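## Task

Place exactly two AA batteries inside the bin labelled X while every other object stays on the table. No object may stick out past any bin's rim, every bin must finish upright and flat on the table, and the result only counts if it holds without the robot supporting anything.

## Robot and tools

Robot: a single UF850 six-joint arm carrying a two-finger parallel gripper. The joints, in column order, are waist, shoulder, elbow, forearm roll, wrist pitch and wrist roll. Their stated ranges in radians are: waist -6.283 to 6.283, shoulder -2.304 to 2.304, elbow -4.224 to 0.061, forearm roll -6.283 to 6.283, wrist pitch -2.164 to 2.164, wrist roll -6.283 to 6.283. The real ends may differ by up to 0.010 rad.

Scene frame: origin on the table surface directly under the arm base, +z up, +x forward, +y to the left when facing along +x. Positions are in metres. The base may sit slightly tilted, and the reported hand position gets less reliable at long reach. The gripper's fingers point along its own +z and close along its own y. end_effector_position is the spot between the pads when closed, about 2 cm short of the fingertips; closing pushes the tips roughly 10 mm further out.

Tool execute_actions, argument actions: a list holding one item or none. An empty list only reports the state. An item with just steps (up to 300) is a wait counted from the previous result. An item with rows moves the arm: rows is a list of 1 to 15 rows, steps is 1 to 15 (default 15), each step lasting 1/30 s, and if there are fewer rows than steps the final row is repeated. Each row is one list of 7 numbers, each between -1 and 1, for the one arm. The first six are joint offsets in joint order, scaled so 1.0 equals 2.036 rad. They are offsets measured from the joint angles printed in the most recent result that shows them (before any such result in the scene, and for second or later calls inside one reply, from the arm's angles when the action begins); they are not added onto the previous row. So a row of six zeros drives back to those reference angles; it is not a pause. The seventh number is the gripper opening, absolute: +1 fully open, -1 fully shut. Optional pictures (true/false) chooses whether camera images come back. A call that would push any joint more than 0.010 rad beyond its range is rejected and nothing moves.

Motion behaviour: joint targets move at most 3.14 rad/s with a 0.16 s ramp, all joints arriving together. Per step, a target is clamped to within 0.623 rad of the measured angle, and targets are shrunk if they would place the hand over 70 mm from where it is. The simulation keeps running while the operator is composing a reply, and the arm keeps heading to the last commanded row until it has nearly stopped.

Result lines: the state line gives end_effector_position, end_effector_quat_wxyz and linear and angular velocities in the scene frame. Joint positions and Joint velocities list the six joints (rad, rad/s) followed by the finger-pad gap (m; 0.084 when open). grip_measured is the measured opening on the same -1..+1 scale as the command. "joint sent to its limit" means a joint was clipped at its end (possibly from an earlier action); its absence proves nothing. "joint command not followed" means the clearance check altered or blocked targets; mounting blocks and posts count as arm parts. HELD marks steps where the row was not, or only partly, sent. TORQUE FAULT means a joint hit its load limit: the arm backs off, holds 10 s and drops the rest of the call. Load limits (N m): waist 54, shoulder 54, elbow 45, forearm roll 24.3, wrist pitch 17.1, wrist roll 17.1, including carried weight. MOTOR HOT appears from 65 °C; at 80 °C an OVER-TEMPERATURE FAULT brakes the arm until it cools. Holding loads warms the motors.

Gripping: to keep an object, command an opening well under grip_measured; a larger gap below it squeezes harder, up to about 24 N per pad for parts up to about 6 cm wide. Closing fast can overshoot the force and even spring the fingers open. Occasionally a held part is tugged or a loose object nudged, so grip firmly.

Cameras: cam_high, cam_low, cam_wrist, each 504x504, with the calibration given in the session (pinhole plus radial distortion, world-to-camera transforms; the wrist camera follows the hand). Tool zoom_image takes camera (one of those names) and region [x0, y0, x1, y1] in image pixels from the top-left corner, at most 504 by 504, and returns an enlarged view of the latest image.

Tool read_manual, optional section "licences", only returns licence text and does not move anything.

Tool finished_scene takes scene, the number of the current scene; it closes that scene permanently, reports whether the goal was met and loads the next task. Call it only once the objects rest in the bins on their own with the gripper released and clear.

Avoid: dropping or flinging parts, knocking anything off the table, tipping or shoving bins, leaving items across a bin rim, hard collisions or strong pressing that cause torque faults, and overheating from long holds.

Each tool is called after "Request:" as name([rows], argument=value, ...), one row to a line, values as JSON.

## Session

Request:
execute_actions(actions=[])

Scene clock: 0.00 s of 4800.00 s.
end_effector_position=(+0.5276, +0.2977, +0.2258) grip_measured=+1.00 end_effector_quat_wxyz=(+0.503, +0.531, +0.653, +0.199) end_effector_velocity=(-0.000, +0.000, +0.000) end_effector_angular_velocity=(+0.000, -0.001, +0.000)
Joint positions: [ 1.267 -0.169 -0.461 -1.794 -1.621  1.164  0.084]
Joint velocities: [ 0.002  0.     0.     0.001 -0.001 -0.     0.   ]
Motor temperatures (°C, as the motors report them): [29 29 31 33 35 33]

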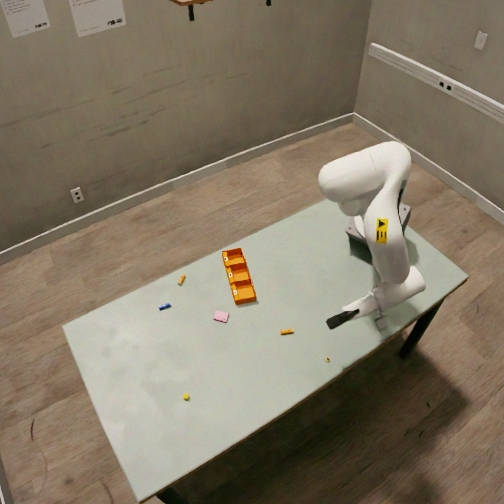

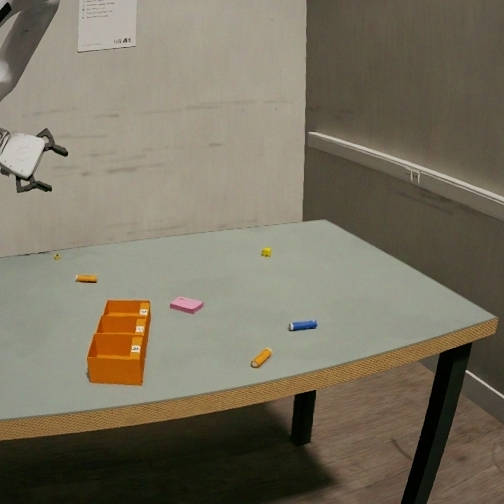

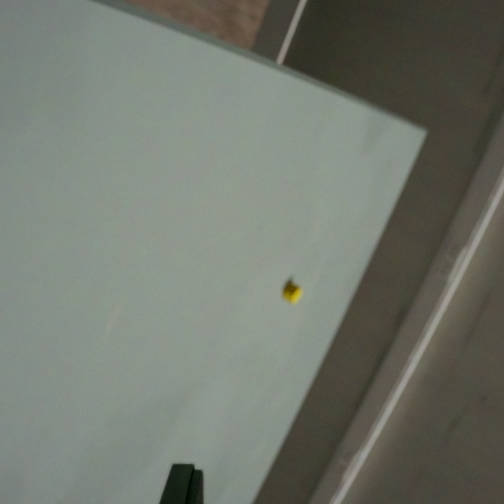

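Request:
zoom_image(camera="cam_low", region=[40, 240, 340, 400])

Request:
zoom_image(camera="cam_high", region=[150, 235, 310, 345])

Region (40, 240, 340, 400) of cam_low's 504x504 image, scaled by 1.680, with more detail than that image has; it fills the top 269 rows of this view, and the rest is white.

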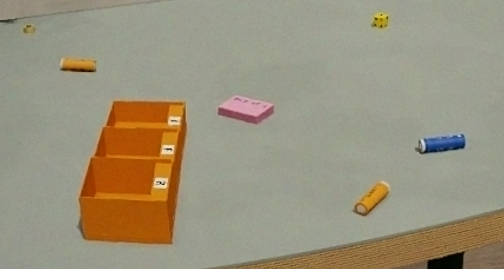

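Region (150, 235, 310, 345) of cam_high's 504x504 image, scaled by 3.150, with more detail than that image has; it fills the top 346 rows of this view, and the rest is white.

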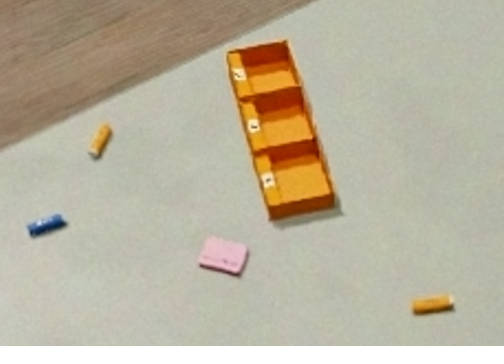

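Request:
zoom_image(camera="cam_low", region=[110, 300, 170, 360])

Request:
execute_actions([
  {"rows":[[-0.866,0.164,-0.136,1,0.444,0,0]],"steps":15},
])

Request:
execute_actions([
  {"steps":30},
], pictures=false)

Request:
execute_actions([
  {"rows":[[0,0,0,0.322,0,0,0]],"steps":15},
])

Region (110, 300, 170, 360) of cam_low's 504x504 image, scaled by 8.400, with more detail than that image has.

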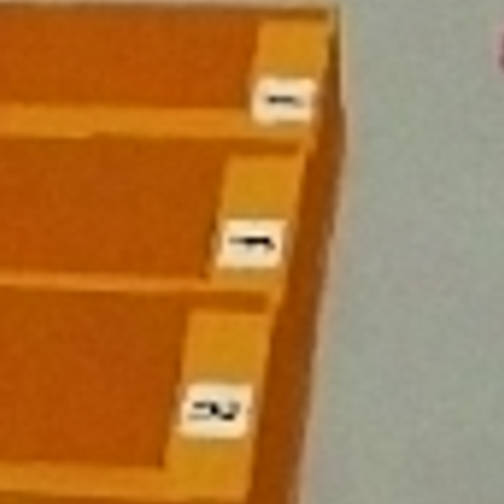

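Scene clock: 69.10 s of 4800.00 s.
end_effector_position=(+0.5758, +0.1262, +0.2168) grip_measured=-0.01 end_effector_quat_wxyz=(+0.477, +0.799, +0.367, -0.018) end_effector_velocity=(-0.017, -0.406, -0.006) end_effector_angular_velocity=(+0.502, -0.129, -2.360)
Joint positions: [ 0.835  0.012 -0.611 -1.362 -1.193  1.164  0.044]
Joint velocities: [-1.23   0.353 -0.293  1.227  1.094 -0.    -0.   ]
Motor temperatures (°C, as the motors report them): [29 29 31 33 35 33]
Steps of this call (steps 1 to 90: nothing new was sent; then 65.60 s passed at rest; steps 91 to 105: all 15 steps of this action). Readings (joint positions):
91: [1.267 -0.169 -0.461 -1.794 -1.621 1.164]
92: [1.263 -0.167 -0.462 -1.790 -1.616 1.164]
94: [1.223 -0.146 -0.480 -1.749 -1.574 1.164]
98: [1.092 -0.081 -0.534 -1.619 -1.446 1.164]
105: the state above
camera_calibration (this result's frames):
cam_wrist: T_world_to_cam=[[0.603466, -0.255089, 0.755485, -0.454066], [-0.725538, -0.568701, 0.387523, 0.476805], [0.330792, -0.78199, -0.528269, 0.154752], [0, 0, 0, 1]] pos_world=[0.568763, 0.276346, 0.240018]

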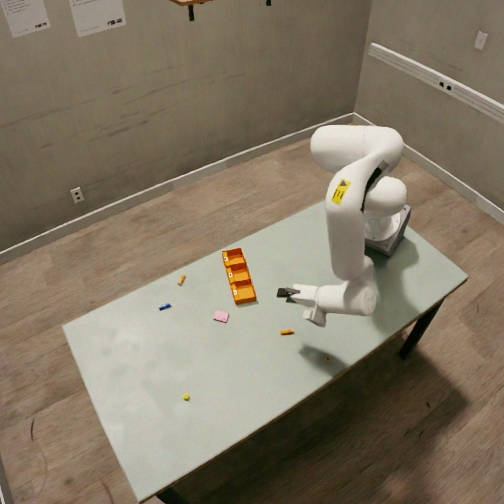

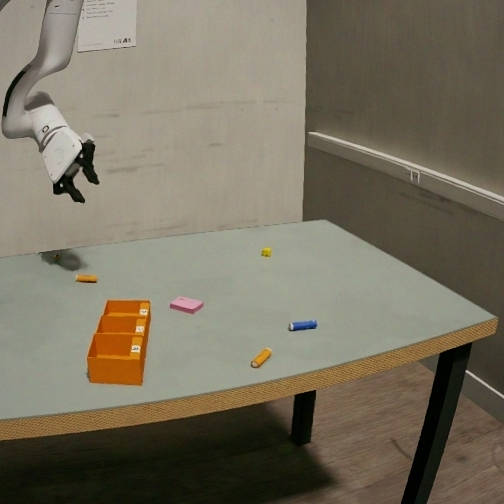

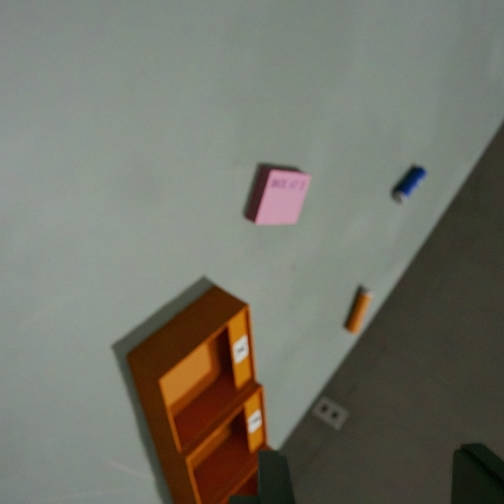

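Scene clock: 70.10 s of 4800.00 s.
end_effector_position=(+0.5108, -0.1488, +0.2991) grip_measured=-0.01 end_effector_quat_wxyz=(-0.226, -0.575, +0.786, +0.021) end_effector_velocity=(+0.033, -0.043, +0.026) end_effector_angular_velocity=(-0.105, -0.500, -0.657)
Joint positions: [-0.469  0.163 -0.736  0.191 -0.723  1.164  0.044]
Joint velocities: [-0.305  0.018 -0.013  0.598  0.062  0.    -0.   ]
Motor temperatures (°C, as the motors report them): [29 29 31 33 35 33]
Steps of this call (steps 1 to 30: the robot went on to your last target). Readings (joint positions):
1: [0.793 0.023 -0.620 -1.320 -1.157 1.164]
2: [0.751 0.034 -0.629 -1.278 -1.124 1.164]
4: [0.665 0.054 -0.646 -1.193 -1.063 1.164]
8: [0.489 0.085 -0.672 -1.016 -0.964 1.164]
30: the state above

Scene clock: 70.60 s of 4800.00 s.
end_effector_position=(+0.5904, -0.0924, +0.2743) grip_measured=-0.01 end_effector_quat_wxyz=(-0.024, -0.377, +0.926, +0.012) end_effector_velocity=(+0.035, +0.016, -0.004) end_effector_angular_velocity=(+0.052, -0.145, -0.185)
Joint positions: [-0.47   0.163 -0.737  0.825 -0.723  1.164  0.044]
Joint velocities: [ 0.005 -0.002  0.003  0.244  0.001  0.    -0.   ]
Motor temperatures (°C, as the motors report them): [29 29 31 33 35 33]
Steps of this call (steps 1 to 15: all 15 steps of this action). Readings (joint positions):
1: [-0.477 0.164 -0.737 0.208 -0.721 1.164]
2: [-0.482 0.164 -0.737 0.222 -0.720 1.164]
4: [-0.483 0.164 -0.737 0.277 -0.720 1.164]
8: [-0.476 0.164 -0.736 0.549 -0.722 1.164]
15: the state above
camera_calibration (this result's frames):
cam_wrist: T_world_to_cam=[[-0.703604, 0.70796, 0.0611157, 0.489142], [0.707546, 0.705947, -0.0319038, -0.272501], [-0.065731, 0.0207945, -0.997621, 0.446404], [0, 0, 0, 1]] pos_world=[0.566312, -0.163205, 0.406754]

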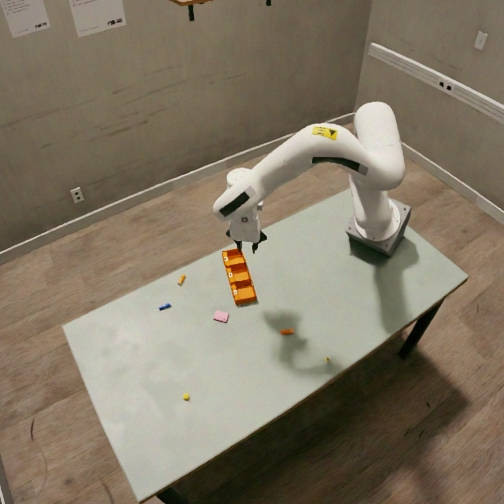

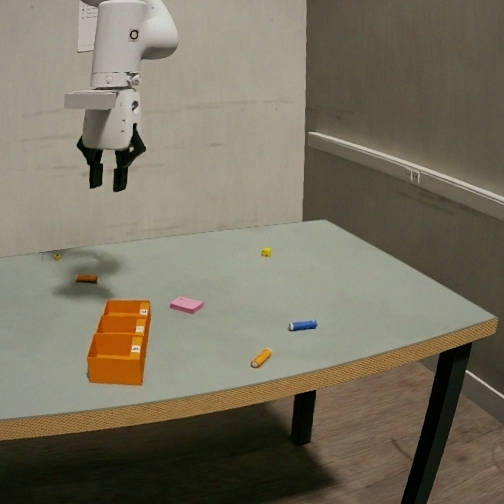

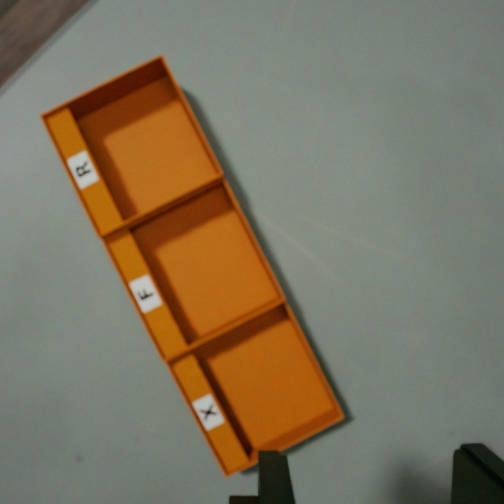

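Request:
execute_actions(actions=[])

Scene clock: 79.07 s of 4800.00 s.
end_effector_position=(+0.5938, -0.0910, +0.2741) grip_measured=-0.01 end_effector_quat_wxyz=(-0.017, -0.370, +0.929, +0.012) end_effector_velocity=(-0.000, +0.000, -0.000) end_effector_angular_velocity=(+0.001, -0.001, -0.004)
Joint positions: [-0.469  0.163 -0.736  0.847 -0.723  1.164  0.044]
Joint velocities: [-0.001 -0.     0.001  0.003 -0.001  0.     0.   ]
Motor temperatures (°C, as the motors report them): [29 29 31 33 35 33]
Steps of this call (steps 1 to 30: the robot went on to your last target; steps 31 to 100: nothing new was sent; then 5.13 s passed at rest). Readings (joint positions):
1: [-0.470 0.163 -0.736 0.832 -0.723 1.164]
2: [-0.469 0.163 -0.736 0.836 -0.723 1.164]
4: [-0.469 0.163 -0.736 0.841 -0.723 1.164]
8: [-0.469 0.163 -0.736 0.845 -0.723 1.164]
100: the state above
The arm was judged still, so your last target was given up. Only a new action makes it travel on or press farther. Fingers that are still opening or closing keep moving.
camera_calibration (this result's frames):
cam_wrist: T_world_to_cam=[[-0.6925, 0.719306, 0.0551651, 0.486545], [0.71954, 0.694189, -0.01908, -0.28757], [-0.0520194, 0.0264806, -0.998295, 0.438912], [0, 0, 0, 1]] pos_world=[0.566682, -0.161969, 0.405836]

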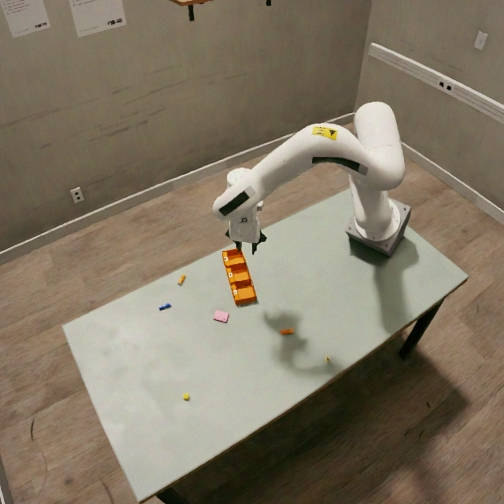

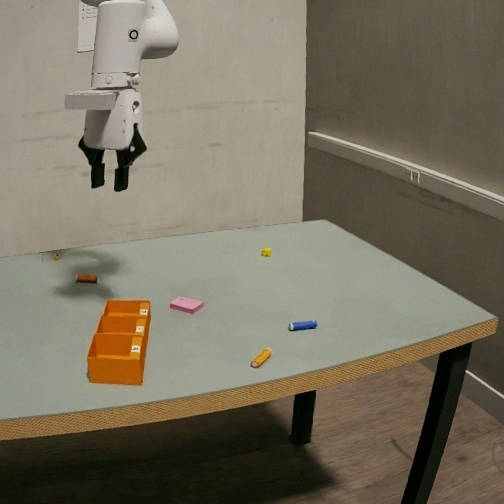

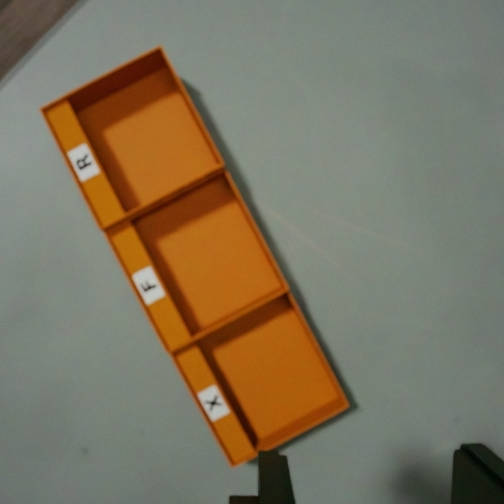

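Request:
execute_actions([
  {"rows":[[0.3816,0.0341,0.0855,-0.080,0.266,-0.586,0]],"steps":15},
], pictures=false)

Request:
execute_actions([
  {"steps":25},
])

Scene clock: 101.33 s of 4800.00 s.
end_effector_position=(+0.5901, +0.0397, +0.1976) grip_measured=-0.01 end_effector_quat_wxyz=(+0.033, +0.750, -0.660, -0.008) end_effector_velocity=(-0.034, +0.327, -0.121) end_effector_angular_velocity=(+0.169, -0.004, +2.530)
Joint positions: [-0.017  0.205 -0.631  0.748 -0.394  0.659  0.044]
Joint velocities: [ 1.003  0.084  0.211 -0.196  0.651 -1.555  0.   ]
Motor temperatures (°C, as the motors report them): [29 29 31 33 35 33]
Steps of this call (steps 1 to 90: nothing new was sent; then 18.77 s passed at rest; steps 91 to 105: all 15 steps of this action). Readings (joint positions):
91: [-0.469 0.163 -0.736 0.847 -0.723 1.164]
92: [-0.465 0.164 -0.735 0.846 -0.718 1.159]
94: [-0.423 0.168 -0.724 0.835 -0.680 1.116]
98: [-0.263 0.185 -0.682 0.796 -0.555 0.958]
105: the state above

Scene clock: 102.17 s of 4800.00 s.
end_effector_position=(+0.5708, +0.1491, +0.1696) grip_measured=-0.01 end_effector_quat_wxyz=(+0.000, +0.976, -0.218, +0.001) end_effector_velocity=(-0.001, +0.001, -0.000) end_effector_angular_velocity=(+0.002, +0.002, +0.004)
Joint positions: [ 0.307  0.233 -0.562  0.684 -0.181 -0.028  0.044]
Joint velocities: [ 0.003  0.     0.002  0.002 -0.    -0.004 -0.   ]
Motor temperatures (°C, as the motors report them): [29 29 31 33 35 33]
Steps of this call (steps 1 to 25: the robot went on to your last target). Readings (joint positions):
1: [0.016 0.208 -0.624 0.741 -0.372 0.605]
2: [0.049 0.211 -0.617 0.735 -0.351 0.547]
4: [0.112 0.216 -0.603 0.723 -0.309 0.418]
8: [0.232 0.226 -0.578 0.699 -0.231 0.145]
25: the state above
camera_calibration (this result's frames):
cam_wrist: T_world_to_cam=[[-0.416889, -0.908721, 0.0207106, 0.394987], [-0.908906, 0.417, 0.00113392, 0.527734], [-0.00966671, -0.0183512, -0.999785, 0.309826], [0, 0, 0, 1]] pos_world=[0.647321, 0.144554, 0.300981]

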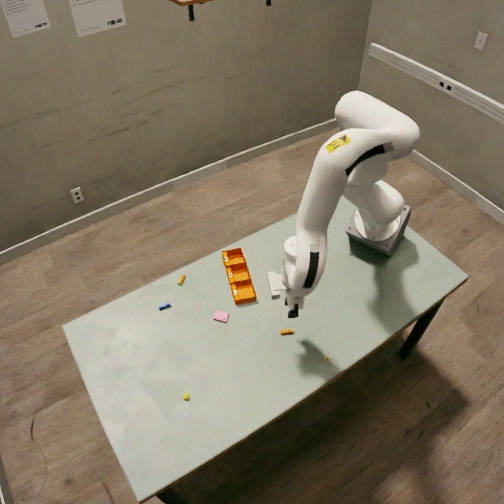

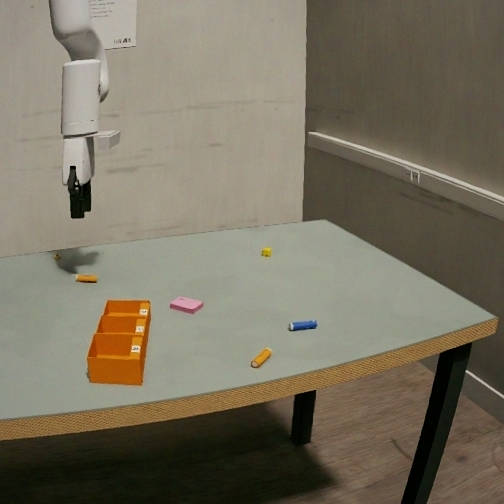

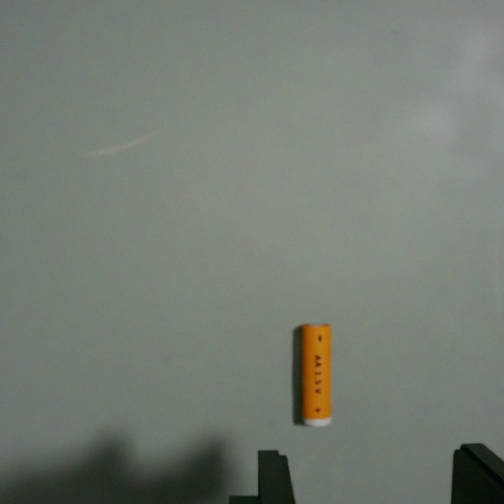

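Request:
execute_actions([
  {"rows":[[0.0072,-0.12,-0.034,-0.637,0.12,0.6336,0]],"steps":15},
], pictures=false)

Request:
execute_actions([
  {"steps":15},
], pictures=false)

Request:
execute_actions([
  {"rows":[[0,-0.0807,-0.0231,0,0.0598,0,0]],"steps":15},
])

Scene clock: 116.13 s of 4800.00 s.
end_effector_position=(+0.5896, +0.1265, +0.0958) grip_measured=-0.01 end_effector_quat_wxyz=(+0.038, +0.975, -0.215, +0.030) end_effector_velocity=(+0.000, +0.041, -0.049) end_effector_angular_velocity=(+0.168, +0.019, +0.060)
Joint positions: [ 0.321  0.002 -0.627 -0.282  0.049  0.937  0.044]
Joint velocities: [ 0.008 -0.137 -0.046 -2.583  0.156  2.531  0.   ]
Motor temperatures (°C, as the motors report them): [29 29 31 33 35 33]
Steps of this call (steps 1 to 30: the robot went on to your last target; steps 31 to 100: nothing new was sent; then 10.13 s passed at rest; steps 101 to 115: all 15 steps of this action). Readings (joint positions):
101: [0.308 0.233 -0.562 0.684 -0.181 -0.028]
102: [0.308 0.231 -0.563 0.680 -0.179 -0.024]
104: [0.309 0.215 -0.568 0.637 -0.162 0.021]
108: [0.314 0.113 -0.596 0.362 -0.062 0.296]
115: the state above

Scene clock: 116.63 s of 4800.00 s.
end_effector_position=(+0.5875, +0.1316, +0.0910) grip_measured=-0.01 end_effector_quat_wxyz=(+0.028, +0.976, -0.213, +0.023) end_effector_velocity=(-0.000, +0.000, -0.001) end_effector_angular_velocity=(+0.001, +0.001, +0.002)
Joint positions: [ 0.322 -0.011 -0.632 -0.611  0.063  1.26   0.044]
Joint velocities: [-0.    -0.002 -0.    -0.016  0.002  0.014  0.   ]
Motor temperatures (°C, as the motors report them): [29 29 31 33 35 33]
Steps of this call (steps 1 to 15: the robot went on to your last target). Readings (joint positions):
1: [0.321 -0.002 -0.629 -0.364 0.053 1.018]
2: [0.321 -0.005 -0.630 -0.435 0.056 1.087]
4: [0.322 -0.008 -0.631 -0.532 0.060 1.181]
8: [0.322 -0.010 -0.632 -0.595 0.062 1.245]
15: the state above

Scene clock: 117.13 s of 4800.00 s.
end_effector_position=(+0.5773, +0.1404, +0.0351) grip_measured=-0.01 end_effector_quat_wxyz=(+0.001, +0.976, -0.217, +0.001) end_effector_velocity=(-0.001, +0.001, -0.006) end_effector_angular_velocity=(+0.008, +0.002, -0.001)
Joint positions: [ 0.322 -0.173 -0.678 -0.611  0.183  1.26   0.044]
Joint velocities: [-0.001 -0.018 -0.006 -0.002  0.015  0.    -0.   ]
Motor temperatures (°C, as the motors report them): [29 29 31 33 35 33]
Steps of this call (steps 1 to 15: all 15 steps of this action). Readings (joint positions):
1: [0.322 -0.012 -0.632 -0.611 0.063 1.261]
2: [0.322 -0.015 -0.633 -0.612 0.066 1.261]
4: [0.322 -0.055 -0.646 -0.611 0.098 1.261]
8: [0.322 -0.153 -0.670 -0.611 0.165 1.260]
15: the state above
camera_calibration (this result's frames):
cam_wrist: T_world_to_cam=[[-0.41488, -0.909633, 0.0210334, 0.391504], [-0.90983, 0.41498, 0.00044047, 0.538169], [-0.00912912, -0.0189541, -0.999779, 0.174965], [0, 0, 0, 1]] pos_world=[0.653667, 0.136112, 0.166454]

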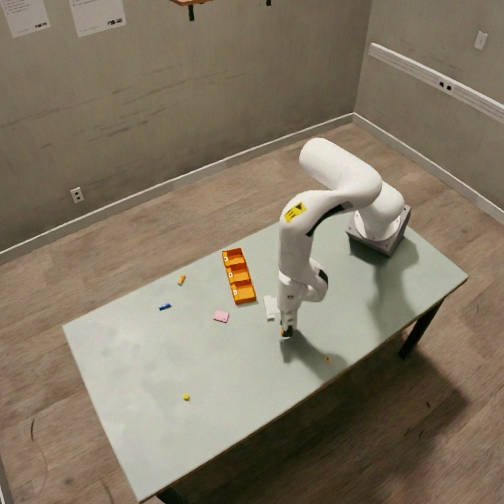

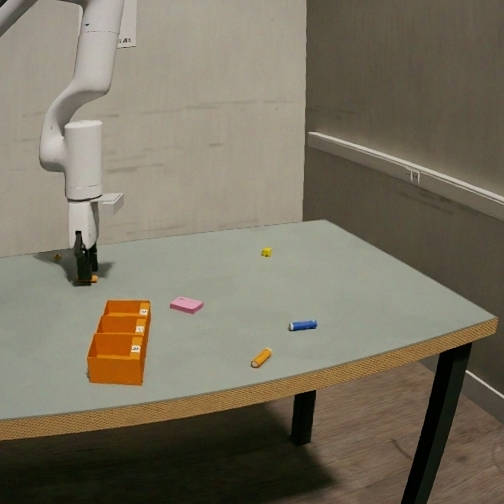

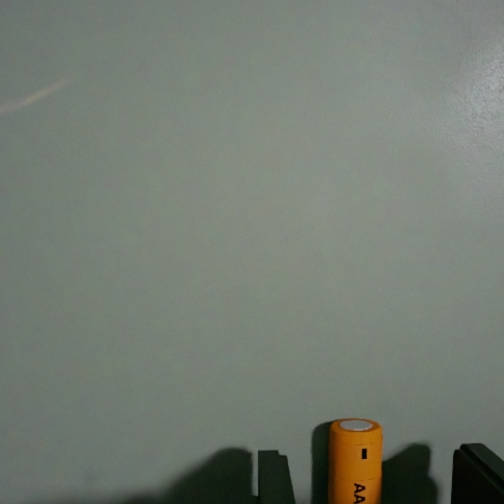

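Request:
execute_actions([
  {"rows":[[0,-0.0169,-0.0104,0,0,0,0]],"steps":12},
], pictures=false)

Request:
execute_actions([
  {"rows":[[0,0,0,0,0,0,-0.2],[0,0,0,0,0,0,-0.3],[0,0,0,0,0,0,-0.4],[0,0,0,0,0,0,-0.5],[0,0,0,0,0,0,-0.6],[0,0,0,0,0,0,-0.7],[0,0,0,0,0,0,-0.8],[0,0,0,0,0,0,-1]],"steps":15},
])

Request:
zoom_image(camera="cam_low", region=[50, 230, 130, 300])

Scene clock: 130.23 s of 4800.00 s.
end_effector_position=(+0.5773, +0.1392, +0.0243) grip_measured=-0.01 end_effector_quat_wxyz=(+0.003, +0.976, -0.218, -0.005) end_effector_velocity=(+0.000, -0.000, -0.002) end_effector_angular_velocity=(-0.001, +0.002, -0.001)
Joint positions: [ 0.322 -0.207 -0.699 -0.611  0.183  1.26   0.044]
Joint velocities: [ 0.    -0.006 -0.004  0.001 -0.     0.    -0.   ]
Motor temperatures (°C, as the motors report them): [29 29 31 33 35 33]
Steps of this call (steps 1 to 15: the robot went on to your last target; steps 16 to 90: nothing new was sent; then 9.70 s passed at rest; steps 91 to 102: all 12 steps of this action). Readings (joint positions):
91: [0.322 -0.176 -0.679 -0.611 0.185 1.260]
92: [0.322 -0.179 -0.681 -0.611 0.184 1.260]
94: [0.322 -0.193 -0.690 -0.611 0.184 1.260]
98: [0.322 -0.205 -0.697 -0.611 0.183 1.260]
102: the state above

Scene clock: 130.73 s of 4800.00 s.
end_effector_position=(+0.5774, +0.1393, +0.0243) grip_measured=-0.69 end_effector_quat_wxyz=(+0.003, +0.976, -0.218, -0.005) end_effector_velocity=(+0.001, -0.000, +0.000) end_effector_angular_velocity=(-0.000, -0.001, +0.000)
Joint positions: [ 0.322 -0.207 -0.699 -0.611  0.183  1.26   0.014]
Joint velocities: [-0.001 -0.    -0.002 -0.001 -0.    -0.     0.   ]
Motor temperatures (°C, as the motors report them): [29 29 31 33 35 33]
Steps of this call (steps 1 to 15: all 15 steps of this action). Readings (joint positions):
1: [0.322 -0.207 -0.699 -0.611 0.183 1.260]
2: [0.322 -0.207 -0.699 -0.611 0.183 1.260]
4: [0.322 -0.207 -0.699 -0.611 0.183 1.260]
8: [0.322 -0.207 -0.699 -0.611 0.183 1.260]
15: the state above
camera_calibration (this result's frames):
cam_wrist: T_world_to_cam=[[-0.41582, -0.908992, 0.0287544, 0.390989], [-0.909189, 0.416247, 0.0106659, 0.537956], [-0.0216642, -0.0217081, -0.99953, 0.171764], [0, 0, 0, 1]] pos_world=[0.655406, 0.135212, 0.154703]

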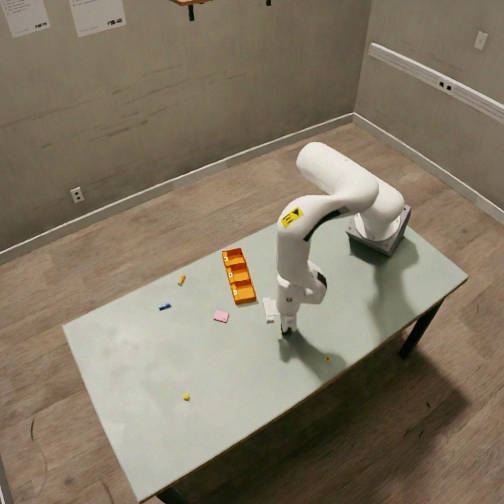

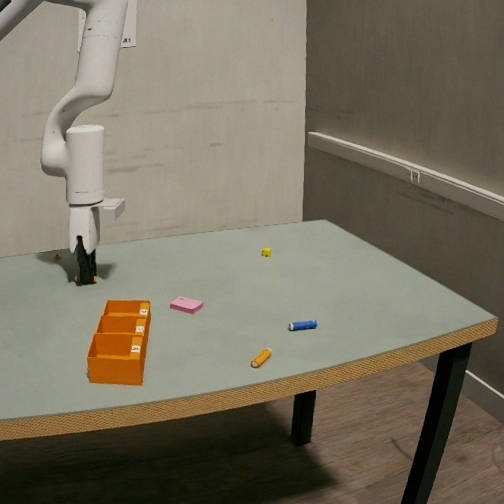

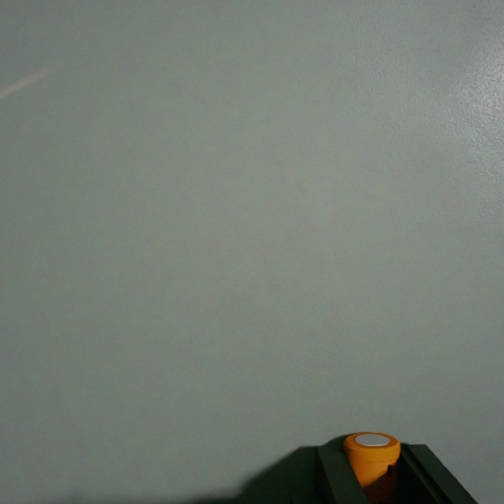

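Region (50, 230, 130, 300) of cam_low's 504x504 image, scaled by 6.300, with more detail than that image has; it fills the top 441 rows of this view, and the rest is white.

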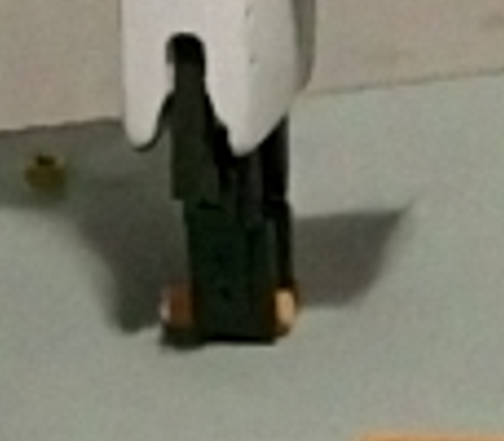

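Request:
execute_actions([
  {"rows":[[0,0.101,0.04,0,0,0,-1]],"steps":15},
], pictures=false)

Request:
execute_actions([
  {"rows":[[-0.2898,-0.0725,-0.0645,-0.5602,0.1294,0.2633,-1]],"steps":15},
], pictures=false)

Request:
execute_actions([
  {"steps":25},
])

Scene clock: 155.13 s of 4800.00 s.
end_effector_position=(+0.6010, +0.1520, +0.0925) grip_measured=-0.69 end_effector_quat_wxyz=(-0.022, +0.976, -0.211, +0.050) end_effector_velocity=(+0.004, +0.002, +0.009) end_effector_angular_velocity=(+0.004, -0.018, -0.001)
Joint positions: [ 0.322 -0.005 -0.618 -0.611  0.183  1.26   0.014]
Joint velocities: [-0.     0.026  0.009  0.002  0.     0.     0.   ]
Motor temperatures (°C, as the motors report them): [29 29 31 33 35 33]
Steps of this call (steps 1 to 15: the robot went on to your last target; steps 16 to 90: nothing new was sent; then 20.90 s passed at rest; steps 91 to 105: all 15 steps of this action). Readings (joint positions):
91: [0.322 -0.207 -0.699 -0.611 0.183 1.260]
92: [0.322 -0.204 -0.697 -0.611 0.183 1.260]
94: [0.322 -0.163 -0.679 -0.611 0.183 1.260]
98: [0.322 -0.036 -0.634 -0.611 0.184 1.260]
105: the state above

Scene clock: 155.63 s of 4800.00 s.
end_effector_position=(+0.6468, +0.0023, +0.1015) grip_measured=-0.69 end_effector_quat_wxyz=(-0.011, +0.963, -0.257, +0.080) end_effector_velocity=(-0.024, -0.329, +0.045) end_effector_angular_velocity=(-0.017, +0.212, +0.340)
Joint positions: [-0.042 -0.095 -0.699 -1.123  0.346  1.591  0.014]
Joint velocities: [-0.832 -0.209 -0.187 -1.782  0.37   0.753  0.   ]
Motor temperatures (°C, as the motors report them): [29 29 31 33 35 33]
Steps of this call (steps 1 to 15: all 15 steps of this action). Readings (joint positions):
1: [0.322 -0.004 -0.618 -0.611 0.183 1.260]
2: [0.318 -0.004 -0.619 -0.615 0.185 1.264]
4: [0.280 -0.013 -0.627 -0.657 0.204 1.301]
8: [0.157 -0.045 -0.654 -0.795 0.257 1.410]
15: the state above

Scene clock: 156.47 s of 4800.00 s.
end_effector_position=(+0.6052, -0.0859, +0.1190) grip_measured=-0.69 end_effector_quat_wxyz=(-0.000, +0.988, -0.157, +0.000) end_effector_velocity=(-0.000, -0.002, +0.000) end_effector_angular_velocity=(-0.003, +0.001, -0.001)
Joint positions: [-0.268 -0.152 -0.75  -1.751  0.447  1.796  0.014]
Joint velocities: [-0.003 -0.001 -0.    -0.002 -0.001  0.001  0.   ]
Motor temperatures (°C, as the motors report them): [29 29 31 33 35 33]
Steps of this call (steps 1 to 25: the robot went on to your last target). Readings (joint positions):
1: [-0.070 -0.102 -0.705 -1.185 0.358 1.616]
2: [-0.097 -0.109 -0.711 -1.251 0.370 1.640]
4: [-0.148 -0.122 -0.723 -1.395 0.393 1.687]
8: [-0.233 -0.144 -0.742 -1.647 0.430 1.764]
25: the state above
camera_calibration (this result's frames):
cam_wrist: T_world_to_cam=[[-0.301526, -0.953241, 0.0203432, 0.123174], [-0.953416, 0.301644, 0.00293899, 0.673832], [-0.00893797, -0.0185093, -0.999789, 0.254736], [0, 0, 0, 1]] pos_world=[0.681859, -0.0811276, 0.250196]

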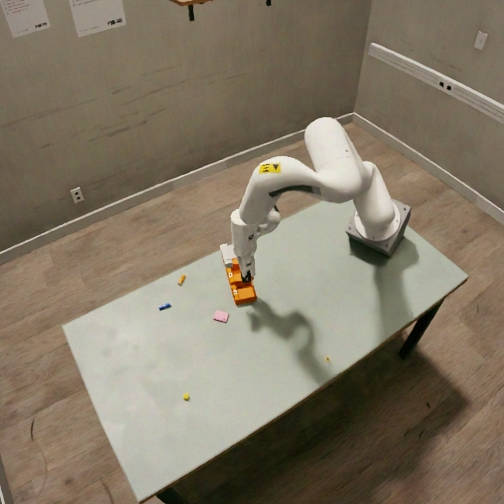

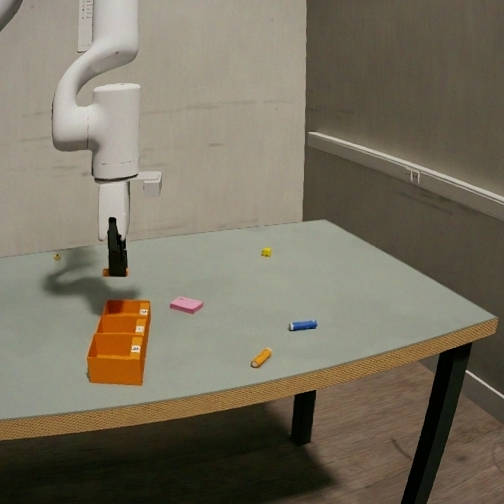

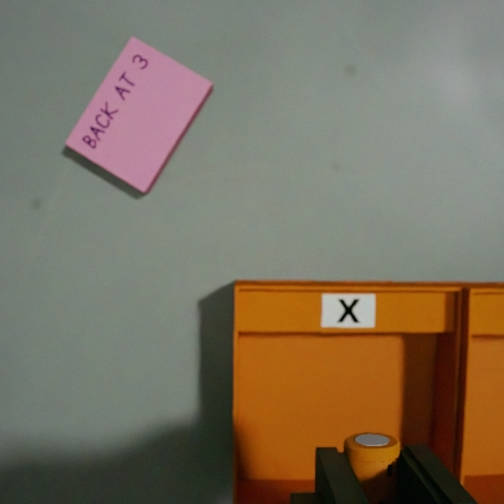

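Request:
execute_actions([
  {"rows":[[0.0261,-0.0542,-0.028,0.0763,-0.0171,-0.0643,-1]],"steps":15},
])

Scene clock: 173.27 s of 4800.00 s.
end_effector_position=(+0.6162, -0.0834, +0.0756) grip_measured=-0.69 end_effector_quat_wxyz=(+0.000, +0.988, -0.153, +0.000) end_effector_velocity=(+0.001, +0.001, -0.005) end_effector_angular_velocity=(-0.001, -0.000, +0.002)
Joint positions: [-0.215 -0.261 -0.806 -1.597  0.412  1.667  0.014]
Joint velocities: [ 0.006 -0.011 -0.006  0.018 -0.005 -0.016 -0.   ]
Motor temperatures (°C, as the motors report them): [29 29 31 33 35 33]
Steps of this call (steps 1 to 15: the robot went on to your last target; steps 16 to 90: nothing new was sent; then 13.30 s passed at rest; steps 91 to 105: all 15 steps of this action). Readings (joint positions):
91: [-0.268 -0.152 -0.750 -1.751 0.447 1.796]
92: [-0.267 -0.155 -0.751 -1.747 0.445 1.792]
94: [-0.253 -0.183 -0.767 -1.706 0.436 1.757]
98: [-0.222 -0.248 -0.798 -1.618 0.417 1.686]
105: the state above
camera_calibration (this result's frames):
cam_wrist: T_world_to_cam=[[-0.292373, -0.956073, 0.0210155, 0.123837], [-0.95627, 0.292478, 0.00207104, 0.684702], [-0.00812665, -0.019491, -0.999777, 0.210989], [0, 0, 0, 1]] pos_world=[0.692681, -0.077751, 0.206922]

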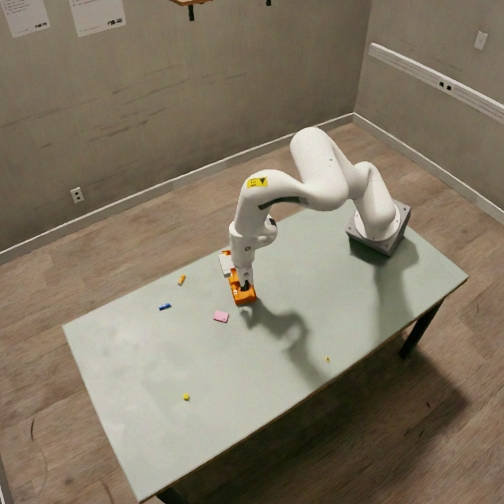

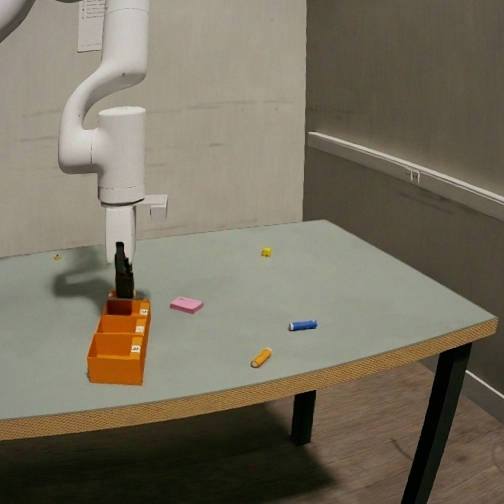

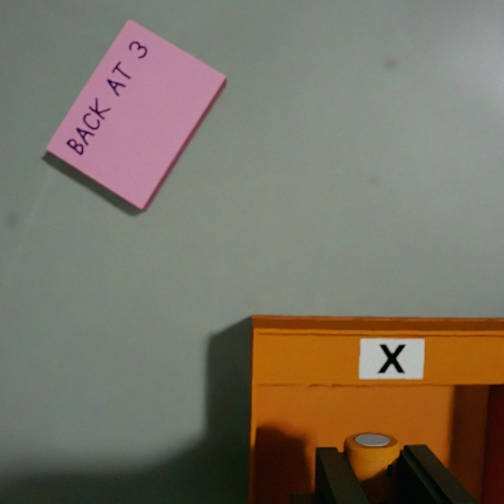

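Request:
execute_actions([
  {"rows":[[0,0,-0.0035,0,0,0,-1],[0,0,-0.0035,0,0,0,-1],[0.0036,-0.0105,-0.0078,0.018,-0.0015,-0.015,-1],[0.0036,-0.0105,-0.0078,0.018,-0.0015,-0.015,-1],[0.0072,-0.021,-0.0121,0.036,-0.003,-0.030,-1],[0.0072,-0.021,-0.0121,0.036,-0.003,-0.030,-1],[0.011,-0.0315,-0.0164,0.054,-0.004,-0.045,-1]],"steps":15},
])

Request:
zoom_image(camera="cam_low", region=[80, 260, 170, 340])

Scene clock: 193.60 s of 4800.00 s.
end_effector_position=(+0.6217, -0.0839, +0.0514) grip_measured=-0.69 end_effector_quat_wxyz=(-0.000, +0.988, -0.154, +0.004) end_effector_velocity=(+0.003, -0.000, -0.009) end_effector_angular_velocity=(-0.002, -0.005, +0.002)
Joint positions: [-0.194 -0.323 -0.838 -1.491  0.404  1.579  0.014]
Joint velocities: [ 0.008 -0.022 -0.013  0.045 -0.004 -0.041 -0.   ]
Motor temperatures (°C, as the motors report them): [29 29 31 33 35 33]
Steps of this call (steps 1 to 15: the robot went on to your last target; steps 16 to 90: nothing new was sent; then 16.83 s passed at rest; steps 91 to 105: all 15 steps of this action). Readings (joint positions):
91: [-0.215 -0.263 -0.807 -1.595 0.412 1.665]
92: [-0.215 -0.262 -0.808 -1.596 0.412 1.665]
94: [-0.214 -0.264 -0.812 -1.593 0.412 1.662]
98: [-0.205 -0.291 -0.825 -1.545 0.408 1.623]
105: the state above
camera_calibration (this result's frames):
cam_wrist: T_world_to_cam=[[-0.296142, -0.954966, 0.0184207, 0.128083], [-0.955144, 0.2961, -0.00503985, 0.690115], [-0.00064147, -0.0190869, -0.999818, 0.182194], [0, 0, 0, 1]] pos_world=[0.697207, -0.0785506, 0.18328]

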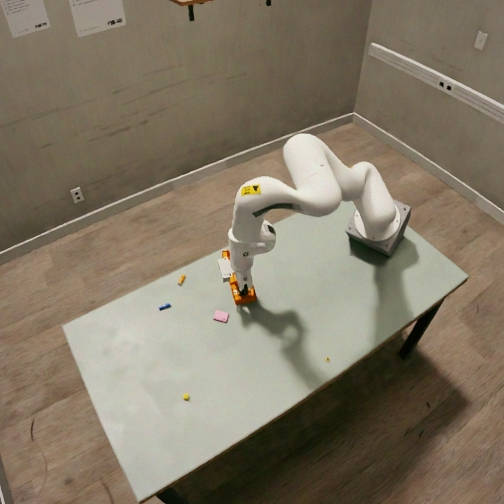

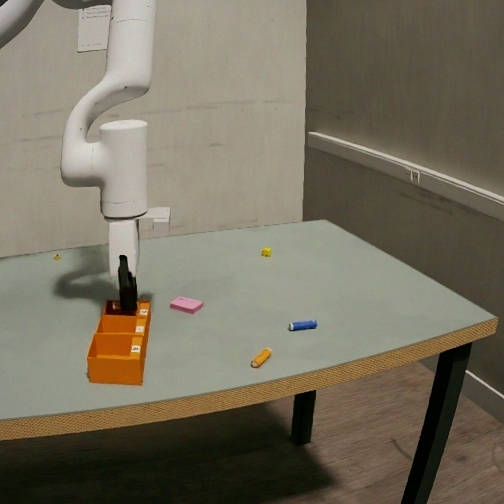

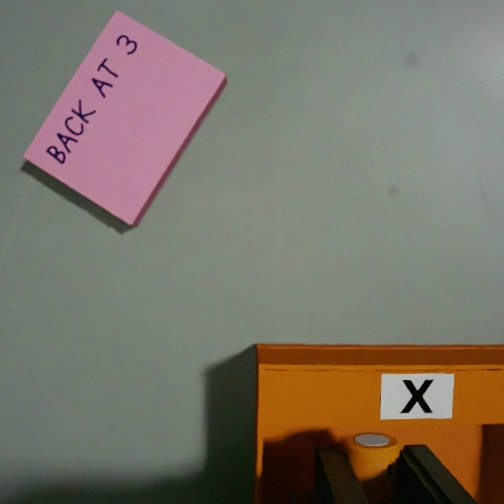

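Region (80, 260, 170, 340) of cam_low's 504x504 image, scaled by 5.600, with more detail than that image has.

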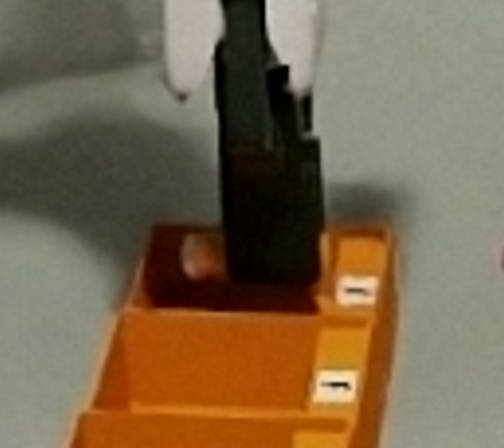

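Request:
execute_actions([
  {"rows":[[0,0,0.0015,0,0,0,-1],[0,0,0.0015,0,0,0,-1],[0.0033,-0.01,-0.0025,0.016,-0.001,-0.014,-1],[0.0033,-0.01,-0.0025,0.016,-0.001,-0.014,-1],[0.0067,-0.02,-0.0065,0.033,-0.002,-0.028,-1],[0.0067,-0.02,-0.0065,0.033,-0.002,-0.028,-1],[0.01,-0.029,-0.0105,0.049,-0.0035,-0.042,-1]],"steps":15},
])

Request:
zoom_image(camera="cam_low", region=[80, 260, 170, 340])

Scene clock: 209.27 s of 4800.00 s.
end_effector_position=(+0.6191, -0.0838, +0.0280) grip_measured=-0.69 end_effector_quat_wxyz=(+0.000, +0.988, -0.157, +0.003) end_effector_velocity=(+0.000, +0.001, -0.010) end_effector_angular_velocity=(-0.001, -0.000, +0.003)
Joint positions: [-0.175 -0.379 -0.859 -1.396  0.398  1.496  0.014]
Joint velocities: [ 0.01  -0.023 -0.011  0.04  -0.003 -0.037  0.   ]
Motor temperatures (°C, as the motors report them): [29 29 31 33 35 33]
Steps of this call (steps 1 to 15: the robot went on to your last target; steps 16 to 90: nothing new was sent; then 12.17 s passed at rest; steps 91 to 105: all 15 steps of this action). Readings (joint positions):
91: [-0.193 -0.325 -0.839 -1.487 0.404 1.575]
92: [-0.193 -0.325 -0.839 -1.488 0.404 1.576]
94: [-0.193 -0.326 -0.838 -1.486 0.404 1.574]
98: [-0.184 -0.352 -0.847 -1.444 0.401 1.538]
105: the state above
camera_calibration (this result's frames):
cam_wrist: T_world_to_cam=[[-0.300531, -0.953557, 0.0202672, 0.130638], [-0.953764, 0.300548, -0.00223259, 0.686987], [-0.00396237, -0.0200011, -0.999792, 0.160789], [0, 0, 0, 1]] pos_world=[0.695122, -0.0786862, 0.159642]

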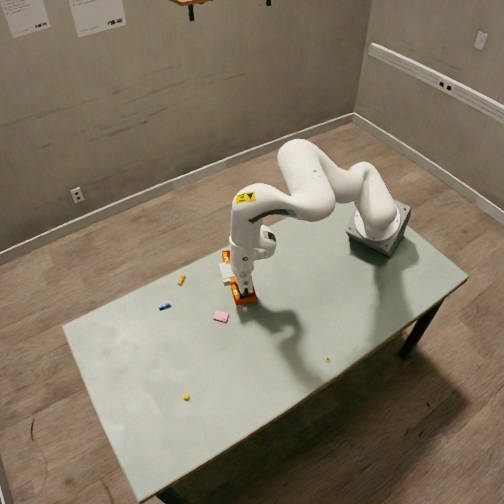

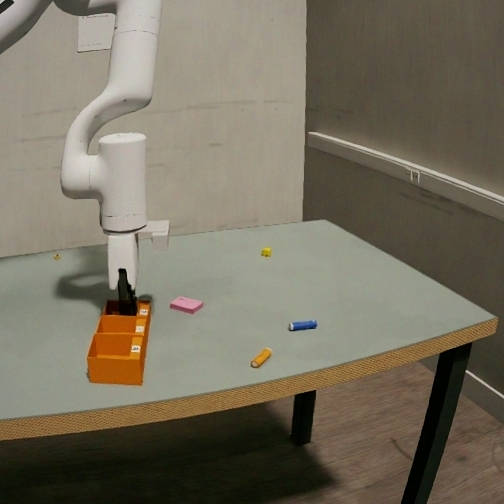

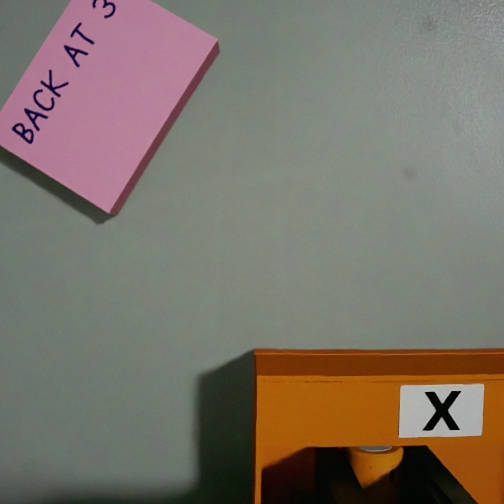

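Region (80, 260, 170, 340) of cam_low's 504x504 image, scaled by 5.600, with more detail than that image has.

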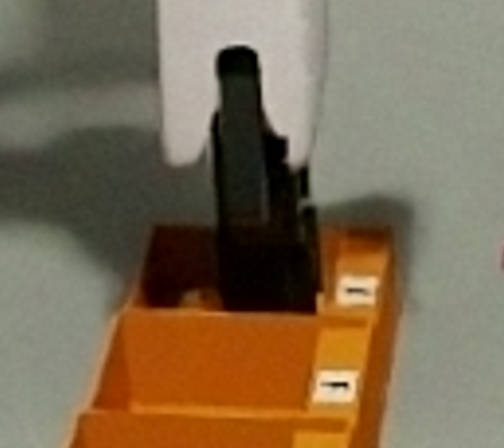

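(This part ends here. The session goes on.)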